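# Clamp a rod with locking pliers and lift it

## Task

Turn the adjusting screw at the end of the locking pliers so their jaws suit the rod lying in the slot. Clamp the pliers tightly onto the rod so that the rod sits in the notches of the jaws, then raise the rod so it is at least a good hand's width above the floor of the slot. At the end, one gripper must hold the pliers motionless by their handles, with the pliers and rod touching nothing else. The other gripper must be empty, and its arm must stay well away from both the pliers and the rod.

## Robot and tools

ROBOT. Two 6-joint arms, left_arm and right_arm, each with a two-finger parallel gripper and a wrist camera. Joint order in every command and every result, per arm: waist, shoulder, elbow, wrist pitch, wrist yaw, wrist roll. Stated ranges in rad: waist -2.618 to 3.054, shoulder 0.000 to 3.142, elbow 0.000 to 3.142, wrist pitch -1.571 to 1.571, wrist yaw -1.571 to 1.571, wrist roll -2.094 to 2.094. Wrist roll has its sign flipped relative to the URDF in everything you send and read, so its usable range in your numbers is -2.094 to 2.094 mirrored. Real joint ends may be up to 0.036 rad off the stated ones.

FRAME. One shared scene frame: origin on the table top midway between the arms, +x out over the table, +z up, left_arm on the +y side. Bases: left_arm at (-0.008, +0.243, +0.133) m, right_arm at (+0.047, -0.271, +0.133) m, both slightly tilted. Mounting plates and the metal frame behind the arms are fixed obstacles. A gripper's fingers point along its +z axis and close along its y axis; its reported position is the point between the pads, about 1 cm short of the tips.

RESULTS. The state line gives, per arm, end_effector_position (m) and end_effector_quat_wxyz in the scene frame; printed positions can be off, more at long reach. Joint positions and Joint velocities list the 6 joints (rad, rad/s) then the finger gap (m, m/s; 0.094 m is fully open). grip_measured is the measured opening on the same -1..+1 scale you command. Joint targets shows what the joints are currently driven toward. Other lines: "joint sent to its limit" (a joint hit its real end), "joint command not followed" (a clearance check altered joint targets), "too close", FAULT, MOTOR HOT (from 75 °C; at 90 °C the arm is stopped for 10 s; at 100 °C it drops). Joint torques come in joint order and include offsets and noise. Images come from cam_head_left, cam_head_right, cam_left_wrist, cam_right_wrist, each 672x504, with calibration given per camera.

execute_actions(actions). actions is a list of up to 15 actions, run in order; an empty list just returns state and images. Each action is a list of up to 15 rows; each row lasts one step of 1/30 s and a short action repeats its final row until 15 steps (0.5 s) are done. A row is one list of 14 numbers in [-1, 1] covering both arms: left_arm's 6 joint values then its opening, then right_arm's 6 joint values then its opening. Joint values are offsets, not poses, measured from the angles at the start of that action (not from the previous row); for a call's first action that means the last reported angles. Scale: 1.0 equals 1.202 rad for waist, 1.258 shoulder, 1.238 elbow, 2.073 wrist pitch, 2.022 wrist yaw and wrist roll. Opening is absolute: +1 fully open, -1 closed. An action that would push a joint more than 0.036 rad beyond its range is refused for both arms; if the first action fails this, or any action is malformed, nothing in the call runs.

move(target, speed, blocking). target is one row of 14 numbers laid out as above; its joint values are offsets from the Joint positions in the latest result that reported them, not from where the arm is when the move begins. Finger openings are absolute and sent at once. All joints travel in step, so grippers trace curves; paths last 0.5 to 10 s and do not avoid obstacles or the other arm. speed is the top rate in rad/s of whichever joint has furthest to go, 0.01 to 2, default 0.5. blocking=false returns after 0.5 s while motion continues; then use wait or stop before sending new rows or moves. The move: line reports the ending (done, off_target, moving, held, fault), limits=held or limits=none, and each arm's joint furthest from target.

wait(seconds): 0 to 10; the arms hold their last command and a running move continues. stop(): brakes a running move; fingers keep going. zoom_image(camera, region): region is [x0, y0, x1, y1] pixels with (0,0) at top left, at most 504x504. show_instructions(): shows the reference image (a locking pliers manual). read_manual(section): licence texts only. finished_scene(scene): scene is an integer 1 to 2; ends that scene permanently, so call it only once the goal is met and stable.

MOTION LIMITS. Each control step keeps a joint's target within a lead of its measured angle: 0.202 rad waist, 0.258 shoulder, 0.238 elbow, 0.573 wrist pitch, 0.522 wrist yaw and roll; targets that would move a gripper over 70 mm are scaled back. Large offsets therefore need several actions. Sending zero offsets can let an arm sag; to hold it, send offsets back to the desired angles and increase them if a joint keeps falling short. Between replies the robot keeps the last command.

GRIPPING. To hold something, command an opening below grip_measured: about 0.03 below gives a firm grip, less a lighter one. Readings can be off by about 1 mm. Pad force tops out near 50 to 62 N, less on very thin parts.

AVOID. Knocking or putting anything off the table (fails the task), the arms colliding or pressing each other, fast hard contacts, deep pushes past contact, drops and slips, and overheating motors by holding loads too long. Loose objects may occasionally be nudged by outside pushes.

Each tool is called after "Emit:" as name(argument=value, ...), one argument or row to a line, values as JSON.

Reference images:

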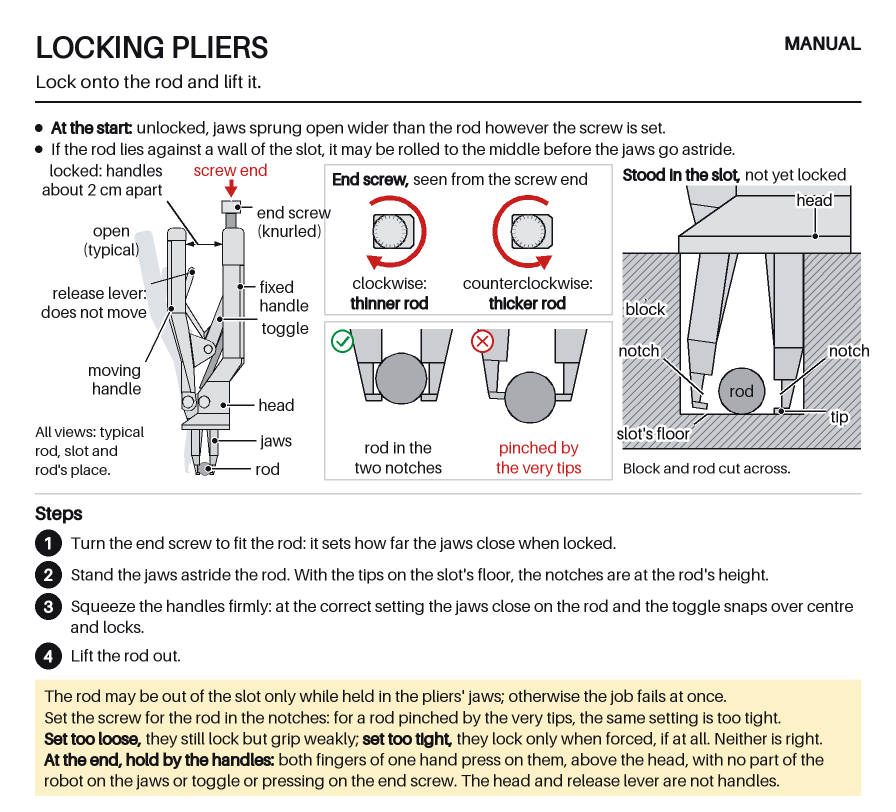

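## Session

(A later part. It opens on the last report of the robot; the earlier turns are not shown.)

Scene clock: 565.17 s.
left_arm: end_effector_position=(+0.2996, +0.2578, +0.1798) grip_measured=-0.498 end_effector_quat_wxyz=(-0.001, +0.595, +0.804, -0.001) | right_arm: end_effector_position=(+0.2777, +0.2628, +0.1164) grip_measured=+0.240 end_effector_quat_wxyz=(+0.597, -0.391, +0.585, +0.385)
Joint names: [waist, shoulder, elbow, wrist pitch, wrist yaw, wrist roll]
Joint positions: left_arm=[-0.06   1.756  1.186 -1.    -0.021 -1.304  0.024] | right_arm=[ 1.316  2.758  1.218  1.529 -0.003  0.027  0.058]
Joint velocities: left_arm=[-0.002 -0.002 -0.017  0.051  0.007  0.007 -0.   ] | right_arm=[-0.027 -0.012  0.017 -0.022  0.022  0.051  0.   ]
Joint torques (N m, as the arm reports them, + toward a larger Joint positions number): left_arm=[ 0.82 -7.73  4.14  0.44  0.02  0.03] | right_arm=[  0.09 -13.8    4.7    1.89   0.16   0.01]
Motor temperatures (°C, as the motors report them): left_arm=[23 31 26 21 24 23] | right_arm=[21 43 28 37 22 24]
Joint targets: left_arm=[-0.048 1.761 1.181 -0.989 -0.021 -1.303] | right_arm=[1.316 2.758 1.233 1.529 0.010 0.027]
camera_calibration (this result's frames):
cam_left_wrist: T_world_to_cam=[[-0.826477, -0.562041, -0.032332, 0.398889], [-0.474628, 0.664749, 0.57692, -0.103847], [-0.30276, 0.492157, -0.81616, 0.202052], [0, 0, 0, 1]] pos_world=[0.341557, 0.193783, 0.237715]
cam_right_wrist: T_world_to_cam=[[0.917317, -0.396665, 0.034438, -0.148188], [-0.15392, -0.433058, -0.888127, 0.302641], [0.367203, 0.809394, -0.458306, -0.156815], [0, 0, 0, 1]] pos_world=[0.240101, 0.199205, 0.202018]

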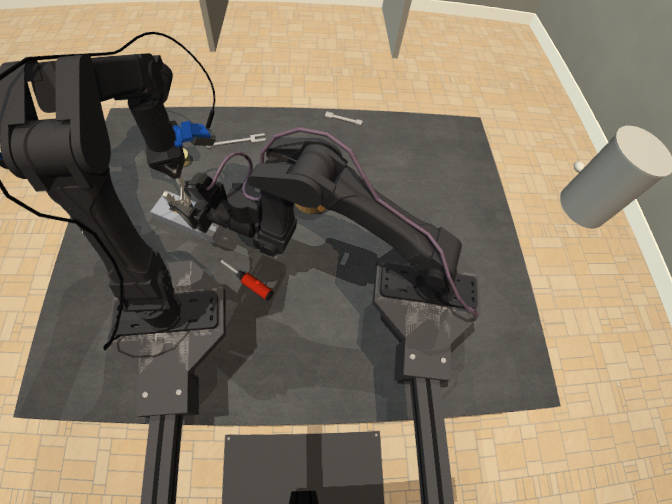

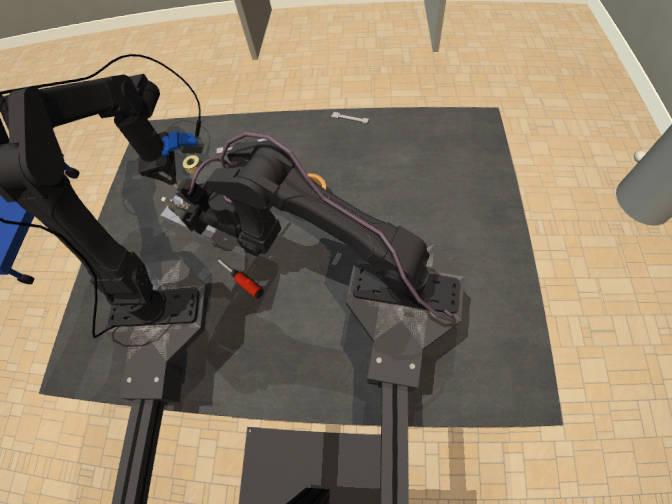

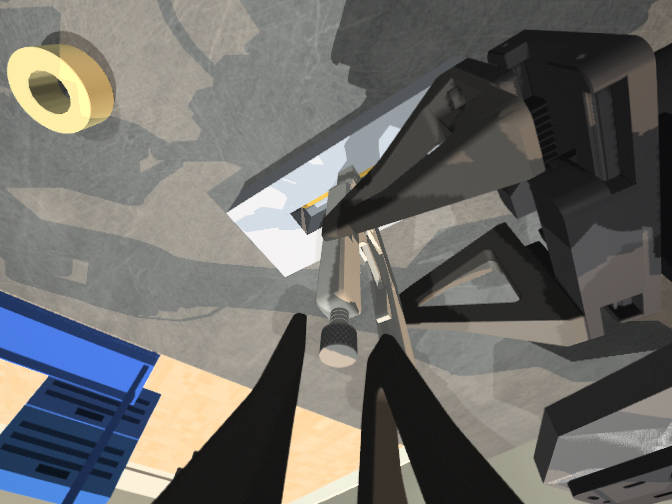

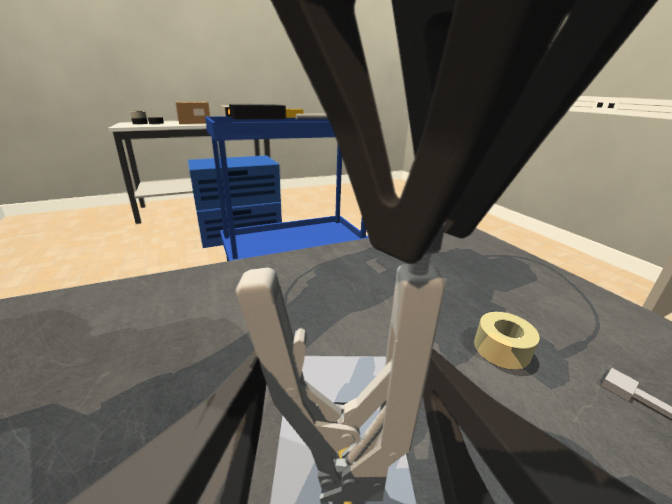

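Emit:
execute_actions(
  actions=[
    [[0.004,0.004,-0.004,0.004,-0.007,0,-0.68, 0,0,0.012,0,0.0064,0,0.24]],
  ],
)

Scene clock: 571.47 s.
left_arm: end_effector_position=(+0.2996, +0.2601, +0.1798) grip_measured=-0.678 end_effector_quat_wxyz=(-0.004, +0.595, +0.804, +0.004) | right_arm: end_effector_position=(+0.2777, +0.2628, +0.1164) grip_measured=+0.240 end_effector_quat_wxyz=(+0.597, -0.391, +0.585, +0.385)
Joint names: [waist, shoulder, elbow, wrist pitch, wrist yaw, wrist roll]
Joint positions: left_arm=[-0.06   1.756  1.186 -0.999 -0.034 -1.304  0.015] | right_arm=[ 1.316  2.758  1.218  1.529 -0.003  0.027  0.058]
Joint velocities: left_arm=[ 0.022  0.007  0.027  0.022 -0.007  0.022  0.   ] | right_arm=[-0.007  0.012  0.002 -0.007 -0.007  0.037 -0.001]
Joint torques (N m, as the arm reports them, + toward a larger Joint positions number): left_arm=[ 0.23 -7.73  4.13  0.4   0.01  0.02] | right_arm=[  0.09 -13.84   4.68   1.89   0.17  -0.01]
Motor temperatures (°C, as the motors report them): left_arm=[23 31 26 21 24 23] | right_arm=[21 43 27 37 22 24]
Joint targets: left_arm=[-0.056 1.761 1.181 -0.991 -0.035 -1.304] | right_arm=[1.316 2.758 1.233 1.529 0.010 0.027]
camera_calibration (this result's frames):
cam_left_wrist: T_world_to_cam=[[-0.826487, -0.561561, -0.0396127, 0.401398], [-0.474611, 0.657215, 0.585502, -0.10497], [-0.302761, 0.502711, -0.809702, 0.197025], [0, 0, 0, 1]] pos_world=[0.341582, 0.195351, 0.236892]
cam_right_wrist: T_world_to_cam=[[0.917317, -0.396665, 0.034438, -0.148188], [-0.15392, -0.433058, -0.888127, 0.302641], [0.367203, 0.809394, -0.458306, -0.156815], [0, 0, 0, 1]] pos_world=[0.240101, 0.199205, 0.202018]

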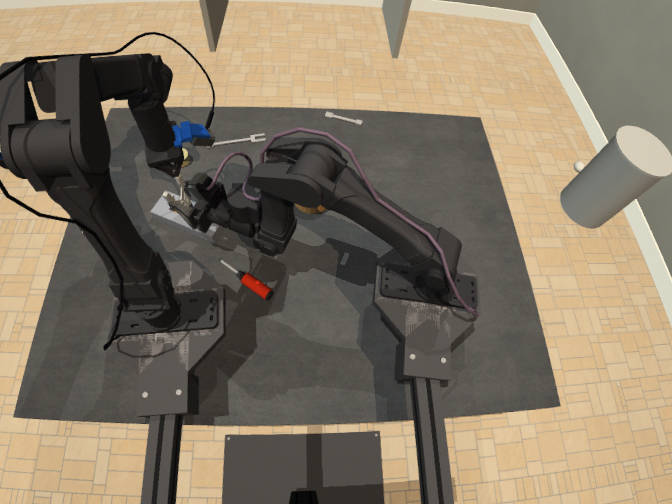

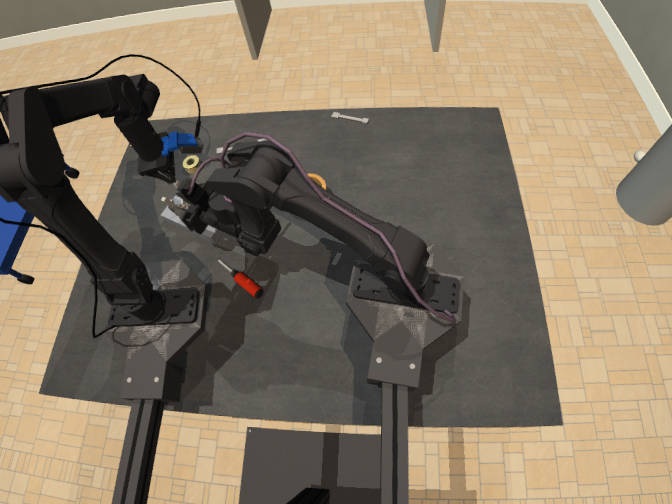

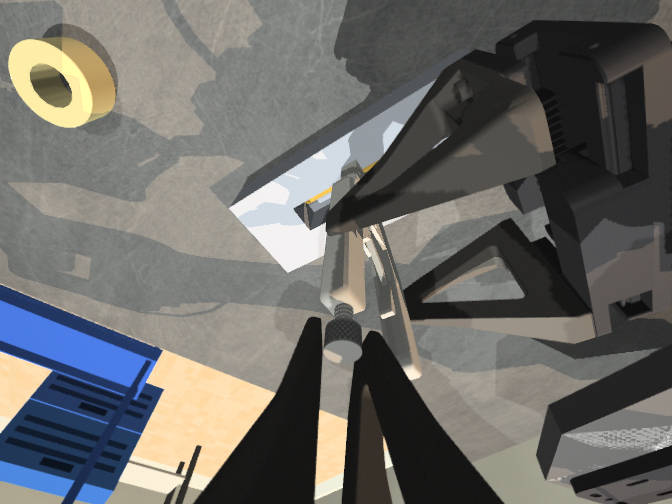

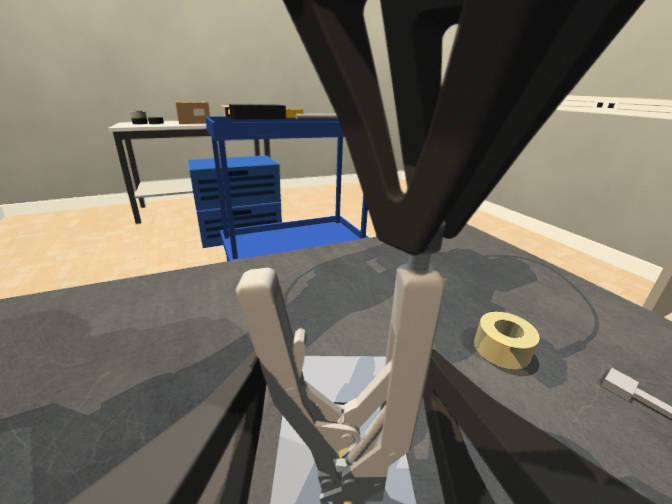

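Emit:
zoom_image(
  camera="cam_left_wrist",
  region=[280, 280, 410, 400],
)

Emit:
zoom_image(
  camera="cam_right_wrist",
  region=[360, 180, 490, 300],
)

Region (280, 280, 410, 400) of cam_left_wrist's 672x504 image, scaled by 3.877, with more detail than that image has; it fills the top 465 rows of this view, and the rest is white.

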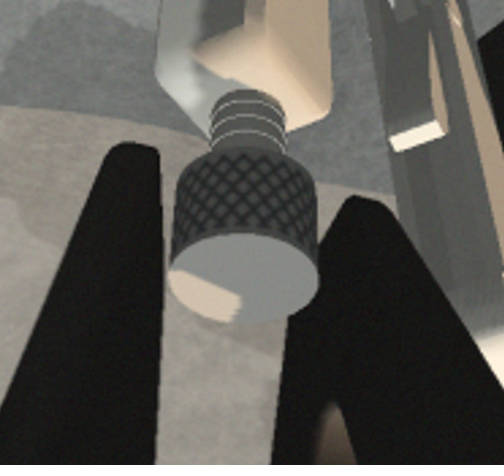

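Region (360, 180, 490, 300) of cam_right_wrist's 672x504 image, scaled by 3.877, with more detail than that image has; it fills the top 465 rows of this view, and the rest is white.

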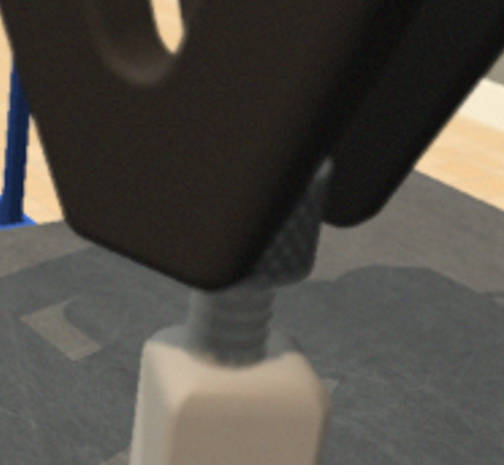

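Emit:
execute_actions(
  actions=[
    [[0,0.004,-0.004,0.004,0,0,-0.72, 0,0,0.012,0,0.0064,0,0.24],[0,0.004,-0.004,0.004,0,0,-0.73, 0,0,0.012,0,0.0064,0,0.24],[0,0.004,-0.004,0.004,0,0,-0.74, 0,0,0.012,0,0.0064,0,0.24],[0,0.004,-0.004,0.004,0,0,-0.75, 0,0,0.012,0,0.0064,0,0.24],[0,0.004,-0.004,0.004,0,0,-0.76, 0,0,0.012,0,0.0064,0,0.24],[0,0.004,-0.004,0.004,0,0,-0.77, 0,0,0.012,0,0.0064,0,0.24],[0,0.004,-0.004,0.004,0,0,-0.78, 0,0,0.012,0,0.0064,0,0.24],[0,0.004,-0.004,0.004,0,0,-0.79, 0,0,0.012,0,0.0064,0,0.24]],
  ],
)

Scene clock: 583.20 s.
left_arm: end_effector_position=(+0.2992, +0.2601, +0.1798) grip_measured=-0.784 end_effector_quat_wxyz=(-0.005, +0.595, +0.804, +0.004) | right_arm: end_effector_position=(+0.2777, +0.2628, +0.1164) grip_measured=+0.240 end_effector_quat_wxyz=(+0.597, -0.391, +0.585, +0.385)
Joint names: [waist, shoulder, elbow, wrist pitch, wrist yaw, wrist roll]
Joint positions: left_arm=[-0.06   1.756  1.186 -1.001 -0.035 -1.304  0.01 ] | right_arm=[ 1.316  2.758  1.218  1.529 -0.002  0.027  0.058]
Joint velocities: left_arm=[-0.007 -0.012 -0.002  0.007 -0.007  0.022 -0.001] | right_arm=[-0.002  0.012 -0.002 -0.037 -0.007  0.007 -0.001]
Joint torques (N m, as the arm reports them, + toward a larger Joint positions number): left_arm=[-0.18 -7.73  4.13  0.41  0.02  0.02] | right_arm=[  0.08 -13.81   4.73   1.89   0.15  -0.01]
Motor temperatures (°C, as the motors report them): left_arm=[23 30 26 21 24 23] | right_arm=[21 43 27 37 22 24]
Joint targets: left_arm=[-0.060 1.761 1.181 -0.991 -0.034 -1.304] | right_arm=[1.316 2.758 1.233 1.529 0.010 0.027]
camera_calibration (this result's frames):
cam_left_wrist: T_world_to_cam=[[-0.826566, -0.561519, -0.038531, 0.400933], [-0.473687, 0.657035, 0.586451, -0.105589], [-0.303987, 0.502992, -0.809068, 0.197062], [0, 0, 0, 1]] pos_world=[0.341286, 0.195386, 0.236808]
cam_right_wrist: T_world_to_cam=[[0.917166, -0.397015, 0.0344344, -0.148122], [-0.15409, -0.433001, -0.888125, 0.302671], [0.367509, 0.809252, -0.458309, -0.156864], [0, 0, 0, 1]] pos_world=[0.24014, 0.199192, 0.202018]

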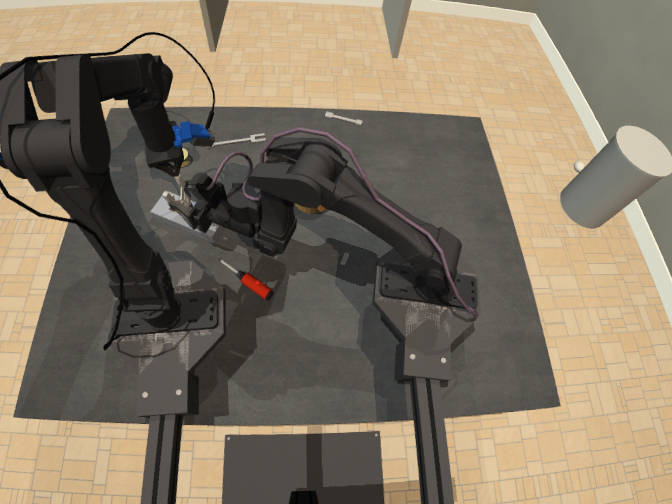

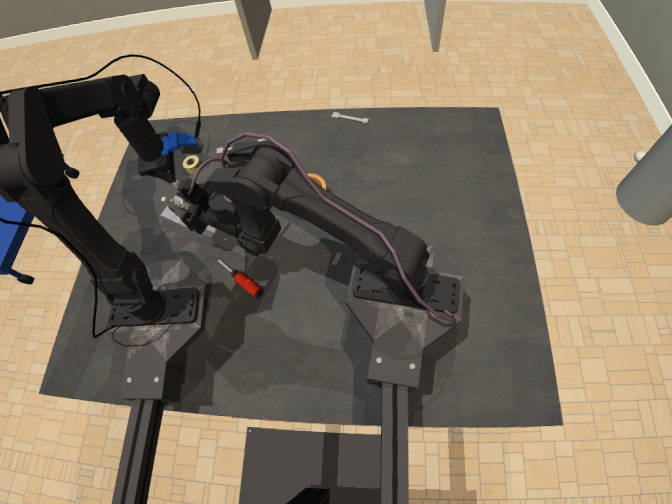

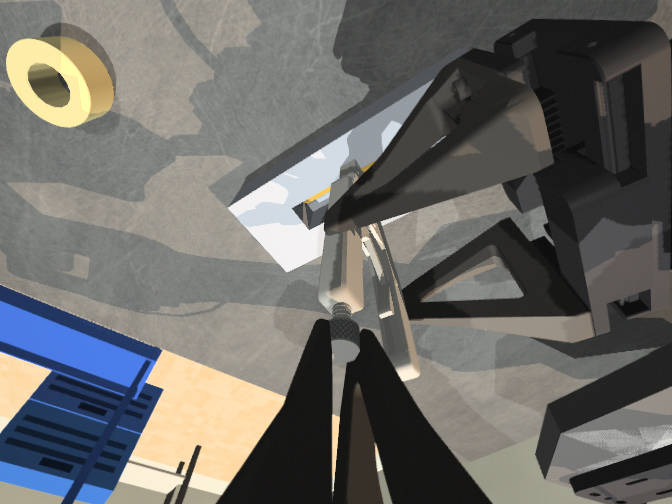

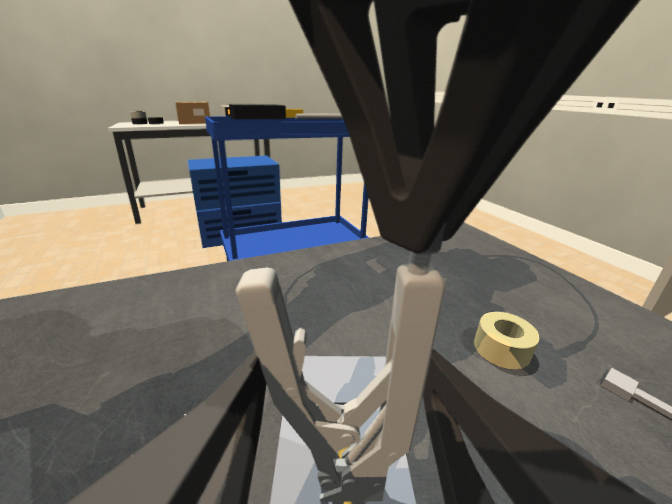

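Emit:
move(
  target=[0,0.004,-0.004,0.002,0,0.8,-0.81, 0,0,0.012,0,0.0064,0,0.24],
  speed=1.2,
)

Scene clock: 590.03 s.
left_arm: end_effector_position=(+0.2975, +0.2574, +0.1798) grip_measured=-0.800 end_effector_quat_wxyz=(-0.005, -0.167, +0.986, -0.001) | right_arm: end_effector_position=(+0.2777, +0.2628, +0.1164) grip_measured=+0.240 end_effector_quat_wxyz=(+0.597, -0.391, +0.585, +0.385)
Joint names: [waist, shoulder, elbow, wrist pitch, wrist yaw, wrist roll]
Joint positions: left_arm=[-0.06   1.756  1.186 -1.008 -0.02   0.305  0.009] | right_arm=[ 1.316  2.758  1.218  1.529 -0.002  0.025  0.058]
Joint velocities: left_arm=[-0.012 -0.002  0.002  0.007  0.007 -0.037  0.   ] | right_arm=[ 0.007  0.012 -0.012  0.051 -0.051  0.007  0.   ]
Joint torques (N m, as the arm reports them, + toward a larger Joint positions number): left_arm=[-0.18 -7.72  4.13  0.42 -0.13  0.12] | right_arm=[  0.1  -13.82   4.68   1.91   0.17   0.04]
Motor temperatures (°C, as the motors report them): left_arm=[23 30 26 21 24 23] | right_arm=[21 43 27 37 22 24]
Joint targets: left_arm=[-0.060 1.761 1.181 -0.997 -0.035 0.314] | right_arm=[1.316 2.758 1.233 1.529 0.010 0.027]
move: done; limits=none; left_arm: farthest joint: the wrist yaw, 0.015 radians from its target (0.000 radians at the start); right_arm: farthest joint: the elbow, 0.015 radians from its target (0.015 radians at the start)
camera_calibration (this result's frames):
cam_left_wrist: T_world_to_cam=[[0.592686, -0.804511, -0.0385448, 0.0382963], [-0.639441, -0.499097, 0.584822, 0.242618], [-0.489734, -0.321969, -0.810245, 0.465755], [0, 0, 0, 1]] pos_world=[0.360538, 0.301858, 0.236963]
cam_right_wrist: T_world_to_cam=[[0.917232, -0.397024, 0.0325281, -0.147916], [-0.155636, -0.432331, -0.888182, 0.302931], [0.366692, 0.809606, -0.458339, -0.156727], [0, 0, 0, 1]] pos_world=[0.240291, 0.199127, 0.202035]

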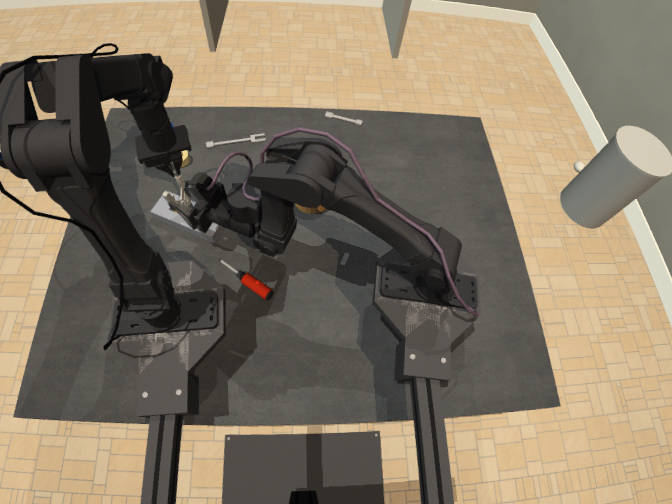

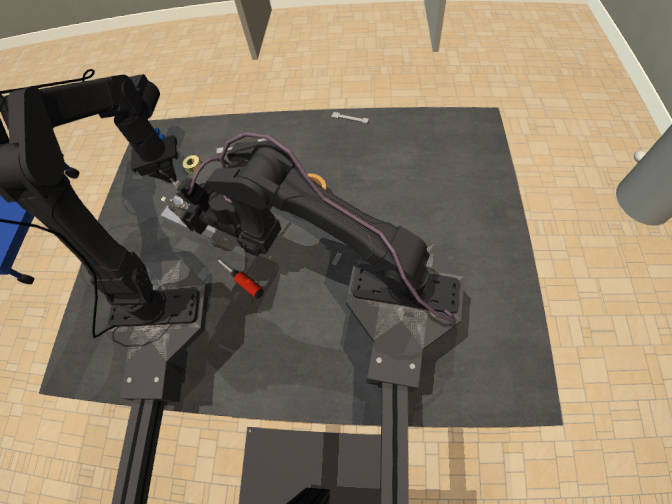

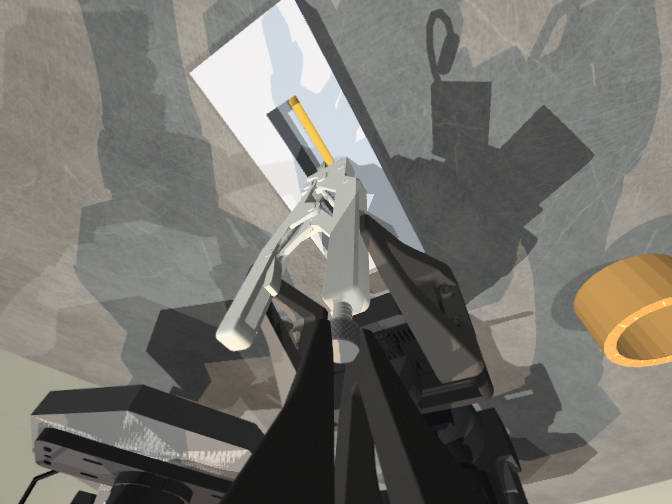

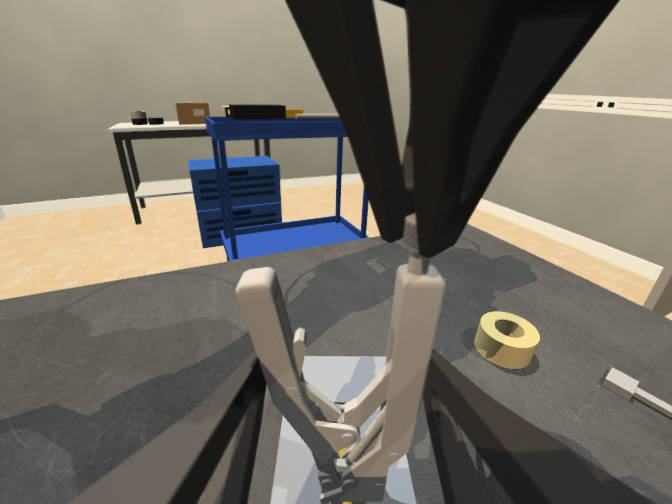

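Emit:
move(
  target=[0,0.004,-0.004,0.008,0.005,0.7636,-0.81, 0,0,0.012,0,0.0064,0,0.24],
  speed=1.5,
)

Scene clock: 602.23 s.
left_arm: end_effector_position=(+0.3008, +0.2554, +0.1798) grip_measured=-0.801 end_effector_quat_wxyz=(+0.005, +0.805, -0.593, +0.006) | right_arm: end_effector_position=(+0.2782, +0.2626, +0.1164) grip_measured=+0.240 end_effector_quat_wxyz=(+0.597, -0.390, +0.586, +0.385)
Joint names: [waist, shoulder, elbow, wrist pitch, wrist yaw, wrist roll]
Joint positions: left_arm=[-0.06   1.756  1.186 -0.995 -0.008  1.841  0.009] | right_arm=[1.316 2.758 1.218 1.529 0.    0.024 0.058]
Joint velocities: left_arm=[ 0.012  0.007 -0.007 -0.037 -0.095 -0.051  0.   ] | right_arm=[-0.012  0.017 -0.017  0.007 -0.007  0.066 -0.001]
Joint torques (N m, as the arm reports them, + toward a larger Joint positions number): left_arm=[-0.18 -7.75  4.15  0.37  0.01  0.11] | right_arm=[  0.13 -13.8    4.73   1.89   0.13   0.01]
Motor temperatures (°C, as the motors report them): left_arm=[23 30 26 21 24 23] | right_arm=[21 44 27 37 22 24]
Joint targets: left_arm=[-0.060 1.761 1.181 -0.991 -0.010 1.849] | right_arm=[1.316 2.758 1.233 1.529 0.010 0.025]
move: done; limits=none; left_arm: farthest joint: the wrist roll, 0.008 radians from its target (1.543 radians at the start); right_arm: farthest joint: the elbow, 0.015 radians from its target (0.015 radians at the start)
camera_calibration (this result's frames):
cam_left_wrist: T_world_to_cam=[[0.82483, 0.563921, -0.0405988, -0.384235], [0.476133, -0.654112, 0.587737, -0.0528303], [0.304881, -0.504114, -0.808033, 0.273789], [0, 0, 0, 1]] pos_world=[0.25861, 0.320142, 0.236681]
cam_right_wrist: T_world_to_cam=[[0.91622, -0.399477, 0.0309779, -0.147285], [-0.158056, -0.431387, -0.888213, 0.303341], [0.368184, 0.808902, -0.458385, -0.15696], [0, 0, 0, 1]] pos_world=[0.240681, 0.198986, 0.202046]

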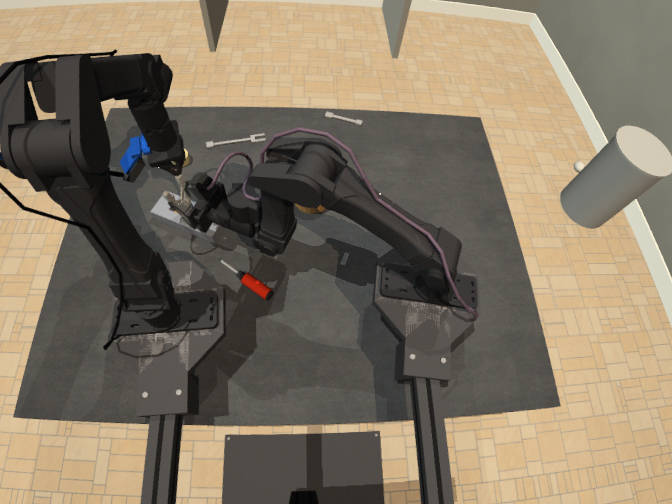

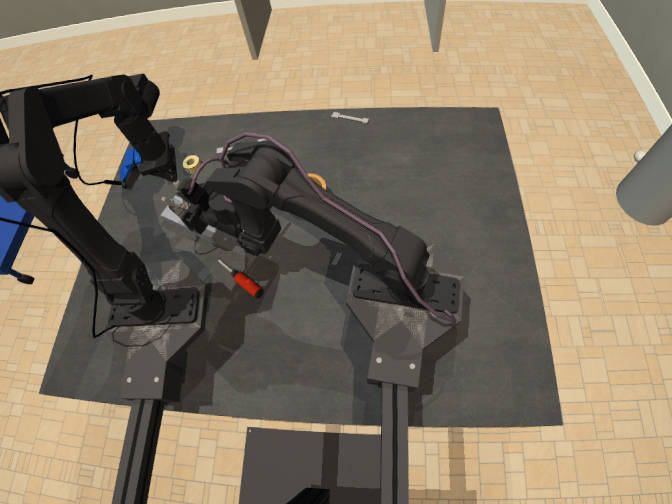

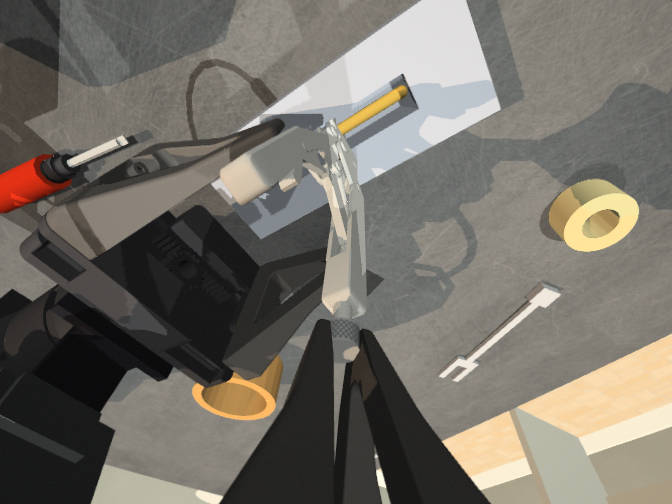

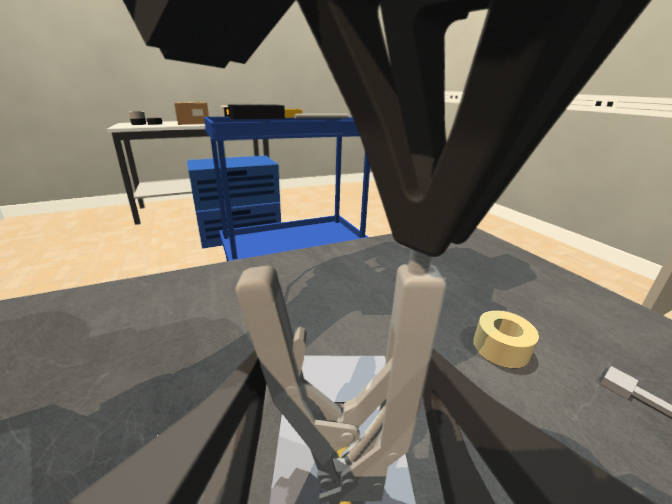

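Emit:
execute_actions(
  actions=[
    [[0,0.004,-0.004,0,0,0,-0.6, 0,0,0.012,0,0.006,0,0.235],[0,0.004,-0.004,0,0,0,-0.55, 0,0,0.012,0,0.006,0,0.23],[0,0.004,-0.004,0,0,0,-0.55, 0,0,0.012,0,0.006,0,0.225],[0,0.004,-0.004,0,-0.003,-0.01,-0.55, 0,0,0.012,0,0.007,0,0.22],[0,0.004,-0.004,-0.002,-0.005,-0.03,-0.55, 0,0,0.012,0,0.007,0,0.215],[0,0.004,-0.004,-0.003,-0.007,-0.06,-0.55, 0,0,0.012,0,0.007,0,0.21],[0,0.004,-0.004,-0.003,-0.007,-0.1,-0.55, 0,0,0.012,0,0.008,0,0.205],[0,0.004,-0.004,-0.003,-0.007,-0.14,-0.55, 0,0,0.012,0,0.008,0,0.2],[0,0.004,-0.004,-0.003,-0.007,-0.185,-0.55, 0,0,0.012,0,0.008,0,0.2],[0,0.004,-0.004,-0.003,-0.007,-0.23,-0.55, 0,0,0.012,0,0.008,0,0.2],[0,0.004,-0.004,-0.003,-0.007,-0.275,-0.55, 0,0,0.012,0,0.008,0,0.2],[0,0.004,-0.004,-0.003,-0.007,-0.32,-0.55, 0,0,0.012,0,0.008,0,0.2],[0,0.004,-0.004,-0.003,-0.007,-0.365,-0.55, 0,0,0.012,0,0.008,0,0.2],[0,0.004,-0.004,-0.003,-0.007,-0.41,-0.55, 0,0,0.012,0,0.008,0,0.2],[0,0.004,-0.004,-0.003,-0.007,-0.45,-0.55, 0,0,0.012,0,0.008,0,0.2]],
  ],
)

Scene clock: 617.07 s.
left_arm: end_effector_position=(+0.3009, +0.2554, +0.1798) grip_measured=-0.552 end_effector_quat_wxyz=(-0.003, -0.606, +0.796, -0.007) | right_arm: end_effector_position=(+0.2785, +0.2624, +0.1164) grip_measured=+0.205 end_effector_quat_wxyz=(+0.597, -0.389, +0.587, +0.384)
Joint names: [waist, shoulder, elbow, wrist pitch, wrist yaw, wrist roll]
Joint positions: left_arm=[-0.06   1.756  1.186 -0.995 -0.008  1.271  0.021] | right_arm=[1.316 2.758 1.218 1.529 0.002 0.024 0.057]
Joint velocities: left_arm=[-0.017  0.017 -0.007  0.022  0.007 -2.322 -0.   ] | right_arm=[ 0.007 -0.012 -0.002 -0.066 -0.066  0.051 -0.   ]
Joint torques (N m, as the arm reports them, + toward a larger Joint positions number): left_arm=[-0.19 -7.72  4.14  0.26 -0.12  0.  ] | right_arm=[  0.06 -13.78   4.7    1.89   0.16   0.01]
Motor temperatures (°C, as the motors report them): left_arm=[23 30 26 21 24 23] | right_arm=[21 44 27 38 22 24]
Joint targets: left_arm=[-0.060 1.761 1.181 -1.001 -0.022 0.931] | right_arm=[1.316 2.758 1.233 1.529 0.016 0.024]
camera_calibration (this result's frames):
cam_left_wrist: T_world_to_cam=[[0.999037, 0.0301595, -0.031861, -0.302], [0.0431432, -0.80717, 0.588741, 0.11632], [-0.00796111, -0.589549, -0.807694, 0.389653], [0, 0, 0, 1]] pos_world=[0.299793, 0.332717, 0.236616]
cam_right_wrist: T_world_to_cam=[[0.915304, -0.401572, 0.0309565, -0.146885], [-0.159069, -0.431036, -0.888203, 0.303515], [0.370021, 0.808052, -0.458407, -0.157254], [0, 0, 0, 1]] pos_world=[0.240912, 0.19891, 0.202044]

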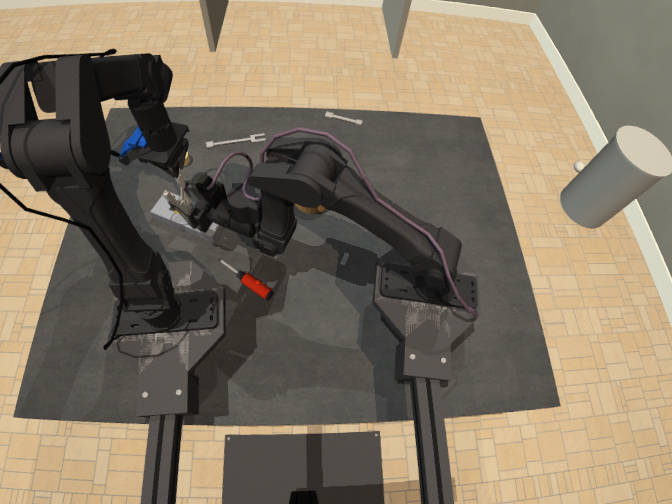

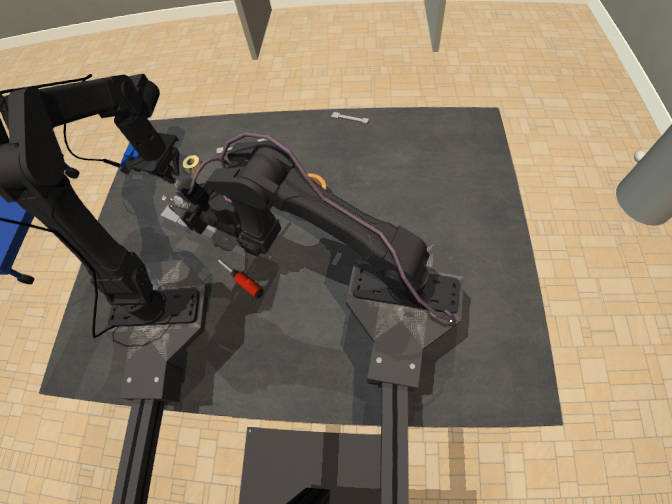

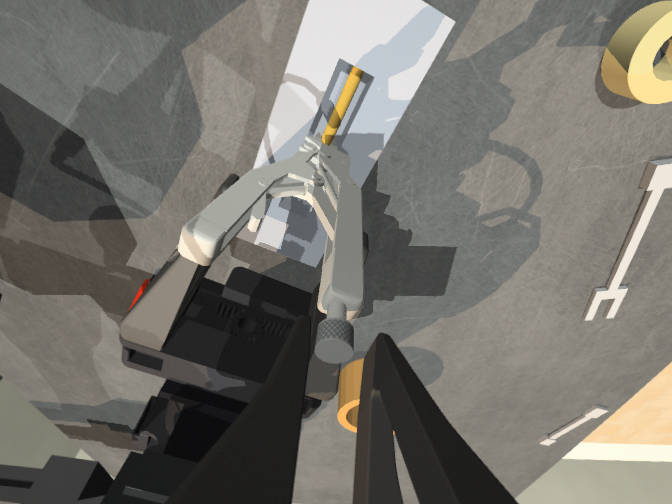

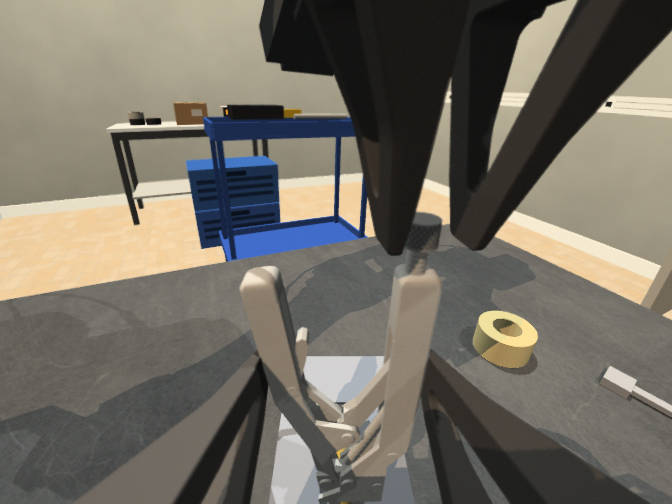

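Emit:
execute_actions(
  actions=[
    [[0,0.004,-0.004,-0.005,-0.011,-0.18,-0.55, 0,0,0.012,0,0.008,0,0.195],[0,0.004,-0.004,-0.005,-0.011,-0.2,-0.55, 0,0,0.012,0,0.008,0,0.19],[0,0.004,-0.004,-0.005,-0.011,-0.235,-0.55, 0,0,0.012,0,0.0085,0,0.185],[0,0.004,-0.004,-0.005,-0.011,-0.28,-0.55, 0,0,0.012,0,0.0085,0,0.18],[0,0.004,-0.004,-0.005,-0.011,-0.325,-0.55, 0,0,0.012,0,0.009,0,0.175],[0,0.004,-0.004,-0.005,-0.011,-0.37,-0.55, 0,0,0.012,0,0.009,0,0.17],[0,0.004,-0.004,-0.005,-0.011,-0.415,-0.55, 0,0,0.012,0,0.0095,0,0.165],[0,0.004,-0.004,-0.005,-0.011,-0.46,-0.55, 0,0,0.012,0,0.0095,0,0.16],[0,0.004,-0.004,-0.005,-0.011,-0.505,-0.55, 0,0,0.012,0,0.0095,0,0.16],[0,0.004,-0.004,-0.005,-0.011,-0.55,-0.55, 0,0,0.012,0,0.0095,0,0.16],[0,0.004,-0.004,-0.005,-0.011,-0.595,-0.55, 0,0,0.012,0,0.0095,0,0.16],[0,0.004,-0.004,-0.005,-0.011,-0.64,-0.55, 0,0,0.012,0,0.0095,0,0.16],[0,0.004,-0.004,-0.005,-0.011,-0.685,-0.55, 0,0,0.012,0,0.0095,0,0.16],[0,0.004,-0.004,-0.005,-0.011,-0.73,-0.55, 0,0,0.012,0,0.0095,0,0.16],[0,0.004,-0.004,-0.005,-0.011,-0.77,-0.55, 0,0,0.012,0,0.0095,0,0.16]],
  ],
)

Scene clock: 630.13 s.
left_arm: end_effector_position=(+0.3007, +0.2571, +0.1798) grip_measured=-0.552 end_effector_quat_wxyz=(+0.001, -0.054, +0.999, -0.003) | right_arm: end_effector_position=(+0.2790, +0.2623, +0.1165) grip_measured=+0.165 end_effector_quat_wxyz=(+0.598, -0.388, +0.587, +0.384)
Joint names: [waist, shoulder, elbow, wrist pitch, wrist yaw, wrist roll]
Joint positions: left_arm=[-0.06   1.756  1.186 -0.995 -0.017  0.078  0.021] | right_arm=[1.316 2.758 1.218 1.529 0.005 0.024 0.055]
Joint velocities: left_arm=[ 0.002  0.012  0.002 -0.051  0.007 -2.44   0.   ] | right_arm=[ 0.002 -0.002  0.007 -0.022  0.037 -0.007 -0.001]
Joint torques (N m, as the arm reports them, + toward a larger Joint positions number): left_arm=[-0.24 -7.74  4.15  0.22 -0.11  0.01] | right_arm=[  0.09 -13.78   4.71   1.88   0.2    0.01]
Motor temperatures (°C, as the motors report them): left_arm=[23 30 26 21 24 23] | right_arm=[21 44 27 38 22 24]
Joint targets: left_arm=[-0.060 1.761 1.181 -1.005 -0.030 -0.286] | right_arm=[1.316 2.758 1.233 1.529 0.022 0.024]
camera_calibration (this result's frames):
cam_left_wrist: T_world_to_cam=[[0.3968, -0.917445, -0.029048, 0.122345], [-0.742962, -0.339597, 0.576786, 0.236014], [-0.539034, -0.207287, -0.816379, 0.453605], [0, 0, 0, 1]] pos_world=[0.371311, 0.286421, 0.237739]
cam_right_wrist: T_world_to_cam=[[0.914223, -0.404029, 0.0309295, -0.146416], [-0.160116, -0.430312, -0.888366, 0.303702], [0.372235, 0.807213, -0.458092, -0.157652], [0, 0, 0, 1]] pos_world=[0.241168, 0.198789, 0.202108]

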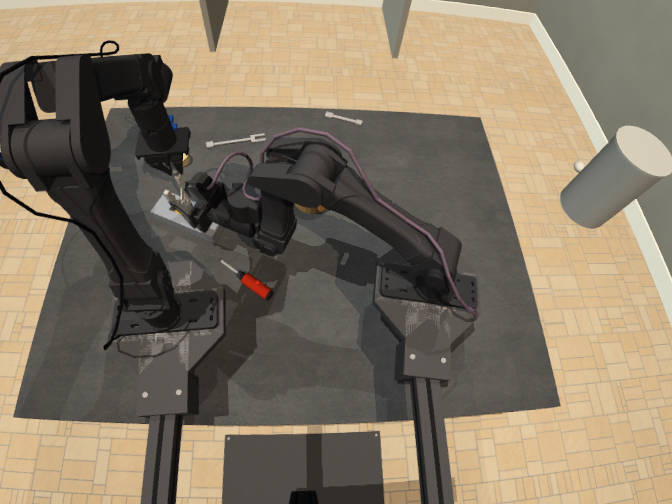

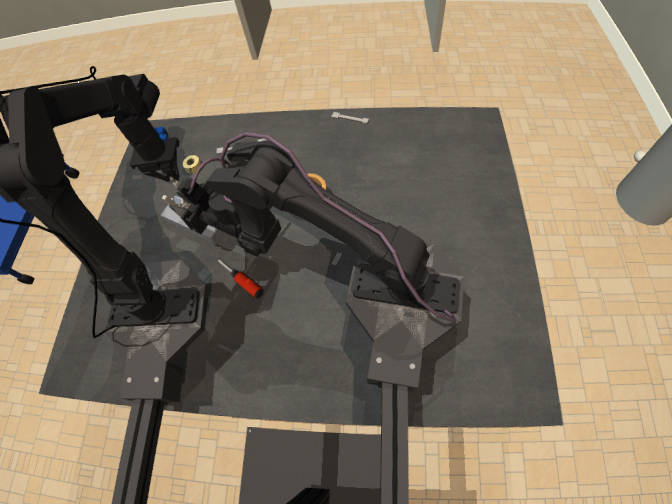

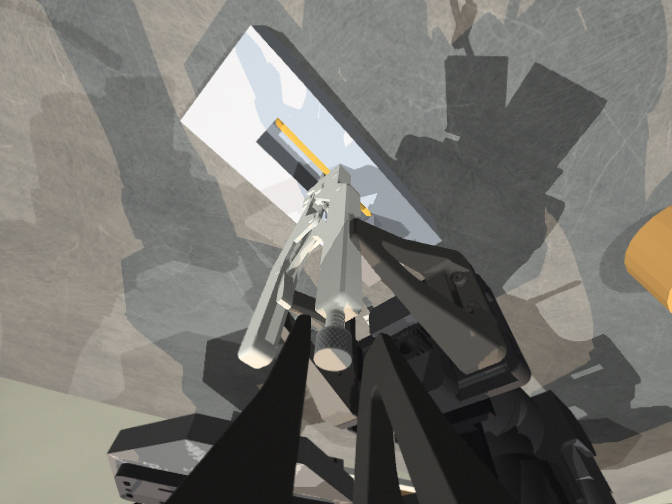

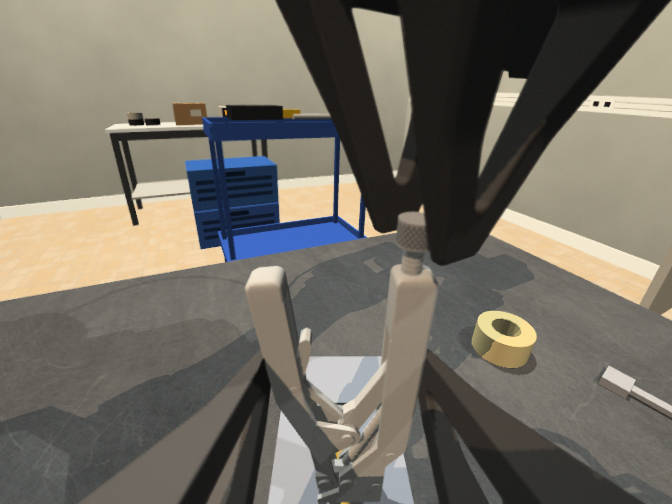

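Emit:
execute_actions(
  actions=[
    [[0,0.004,-0.004,-0.005,-0.007,-0.18,-0.55, 0,0,0.012,0,0.010,0,0.155],[0,0.004,-0.004,-0.005,-0.007,-0.18,-0.55, 0,0,0.012,0,0.010,0,0.15],[0,0.004,-0.004,-0.005,-0.007,-0.18,-0.55, 0,0,0.012,0,0.011,0,0.145],[0,0.004,-0.004,-0.005,-0.007,-0.18,-0.55, 0,0,0.012,0,0.011,0,0.14],[0,0.004,-0.004,-0.005,-0.007,-0.18,-0.55, 0,0,0.012,0,0.012,0,0.135],[0,0.004,-0.004,-0.005,-0.007,-0.18,-0.55, 0,0,0.012,0,0.012,0,0.13],[0,0.004,-0.004,-0.005,-0.007,-0.18,-0.55, 0,0,0.012,0,0.0125,0,0.125]],
  ],
)

Scene clock: 642.87 s.
left_arm: end_effector_position=(+0.3000, +0.2582, +0.1798) grip_measured=-0.552 end_effector_quat_wxyz=(-0.000, +0.125, +0.992, +0.001) | right_arm: end_effector_position=(+0.2797, +0.2619, +0.1166) grip_measured=+0.130 end_effector_quat_wxyz=(+0.599, -0.387, +0.588, +0.383)
Joint names: [waist, shoulder, elbow, wrist pitch, wrist yaw, wrist roll]
Joint positions: left_arm=[-0.06   1.756  1.186 -0.998 -0.024 -0.281  0.021] | right_arm=[1.316 2.758 1.218 1.53  0.009 0.024 0.053]
Joint velocities: left_arm=[-0.017  0.012  0.007 -0.051  0.007 -0.095  0.001] | right_arm=[-0.007  0.012 -0.007  0.022 -0.007  0.037  0.001]
Joint torques (N m, as the arm reports them, + toward a larger Joint positions number): left_arm=[-0.18 -7.74  4.13  0.24 -0.06 -0.03] | right_arm=[  0.13 -13.77   4.68   1.88   0.25  -0.01]
Motor temperatures (°C, as the motors report them): left_arm=[23 30 26 21 24 23] | right_arm=[21 44 27 38 22 24]
Joint targets: left_arm=[-0.060 1.761 1.181 -1.006 -0.031 -0.286] | right_arm=[1.316 2.758 1.233 1.530 0.030 0.024]
camera_calibration (this result's frames):
cam_left_wrist: T_world_to_cam=[[0.0491159, -0.998146, -0.0359336, 0.250031], [-0.814392, -0.0608503, 0.577116, 0.185277], [-0.578232, 0.000918509, -0.815872, 0.411371], [0, 0, 0, 1]] pos_world=[0.376476, 0.260464, 0.237684]
cam_right_wrist: T_world_to_cam=[[0.912515, -0.407875, 0.0308851, -0.145677], [-0.161835, -0.429345, -0.888523, 0.304004], [0.375666, 0.805792, -0.457792, -0.158243], [0, 0, 0, 1]] pos_world=[0.241577, 0.198615, 0.202171]

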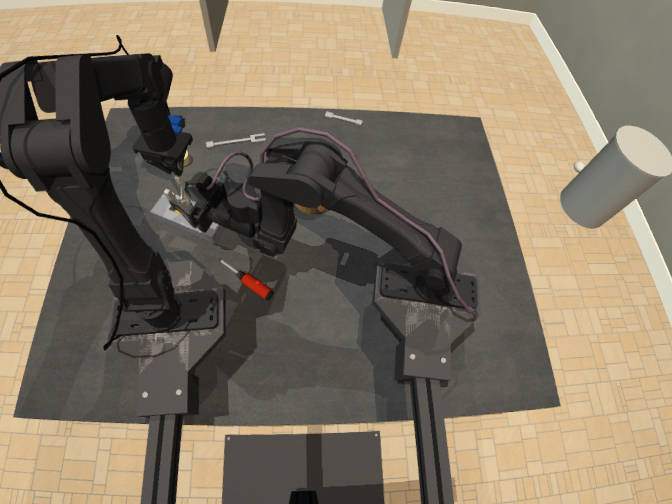

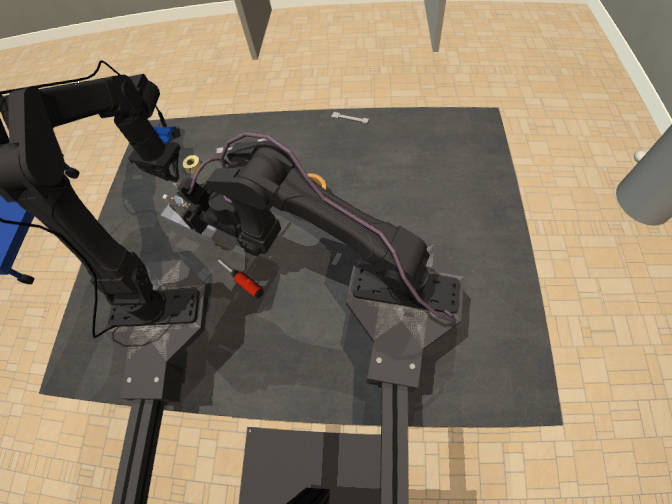

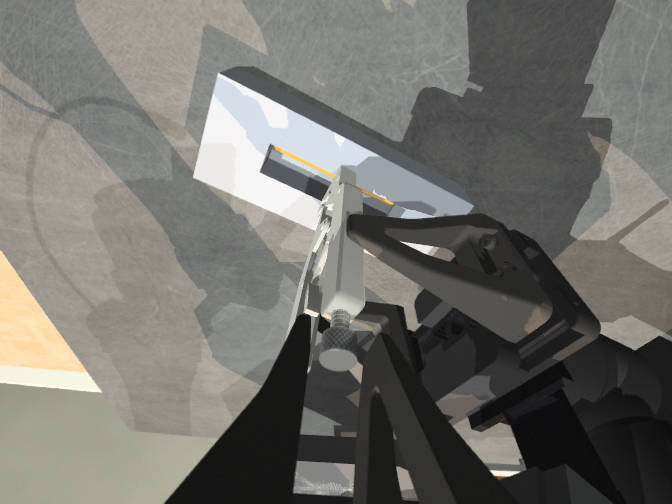

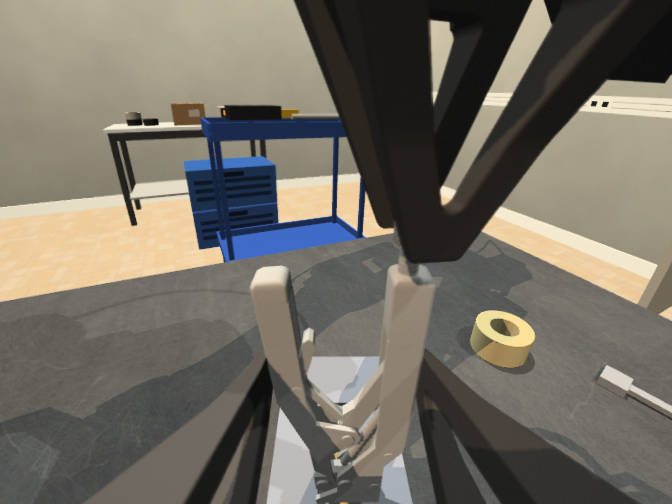

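Emit:
zoom_image(
  camera="cam_right_wrist",
  region=[230, 254, 480, 504],
)

Region (230, 254, 480, 504) of cam_right_wrist's 672x504 image, scaled by 2.016, with more detail than that image has.

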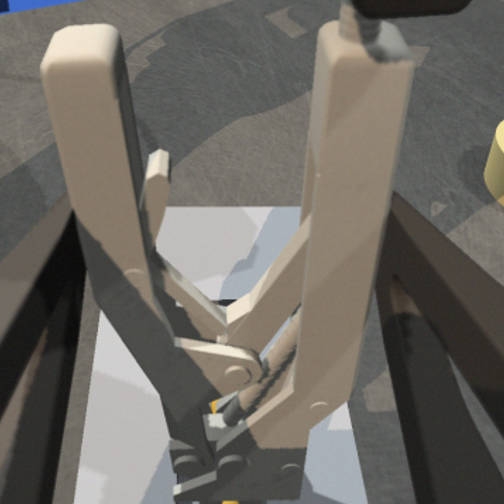

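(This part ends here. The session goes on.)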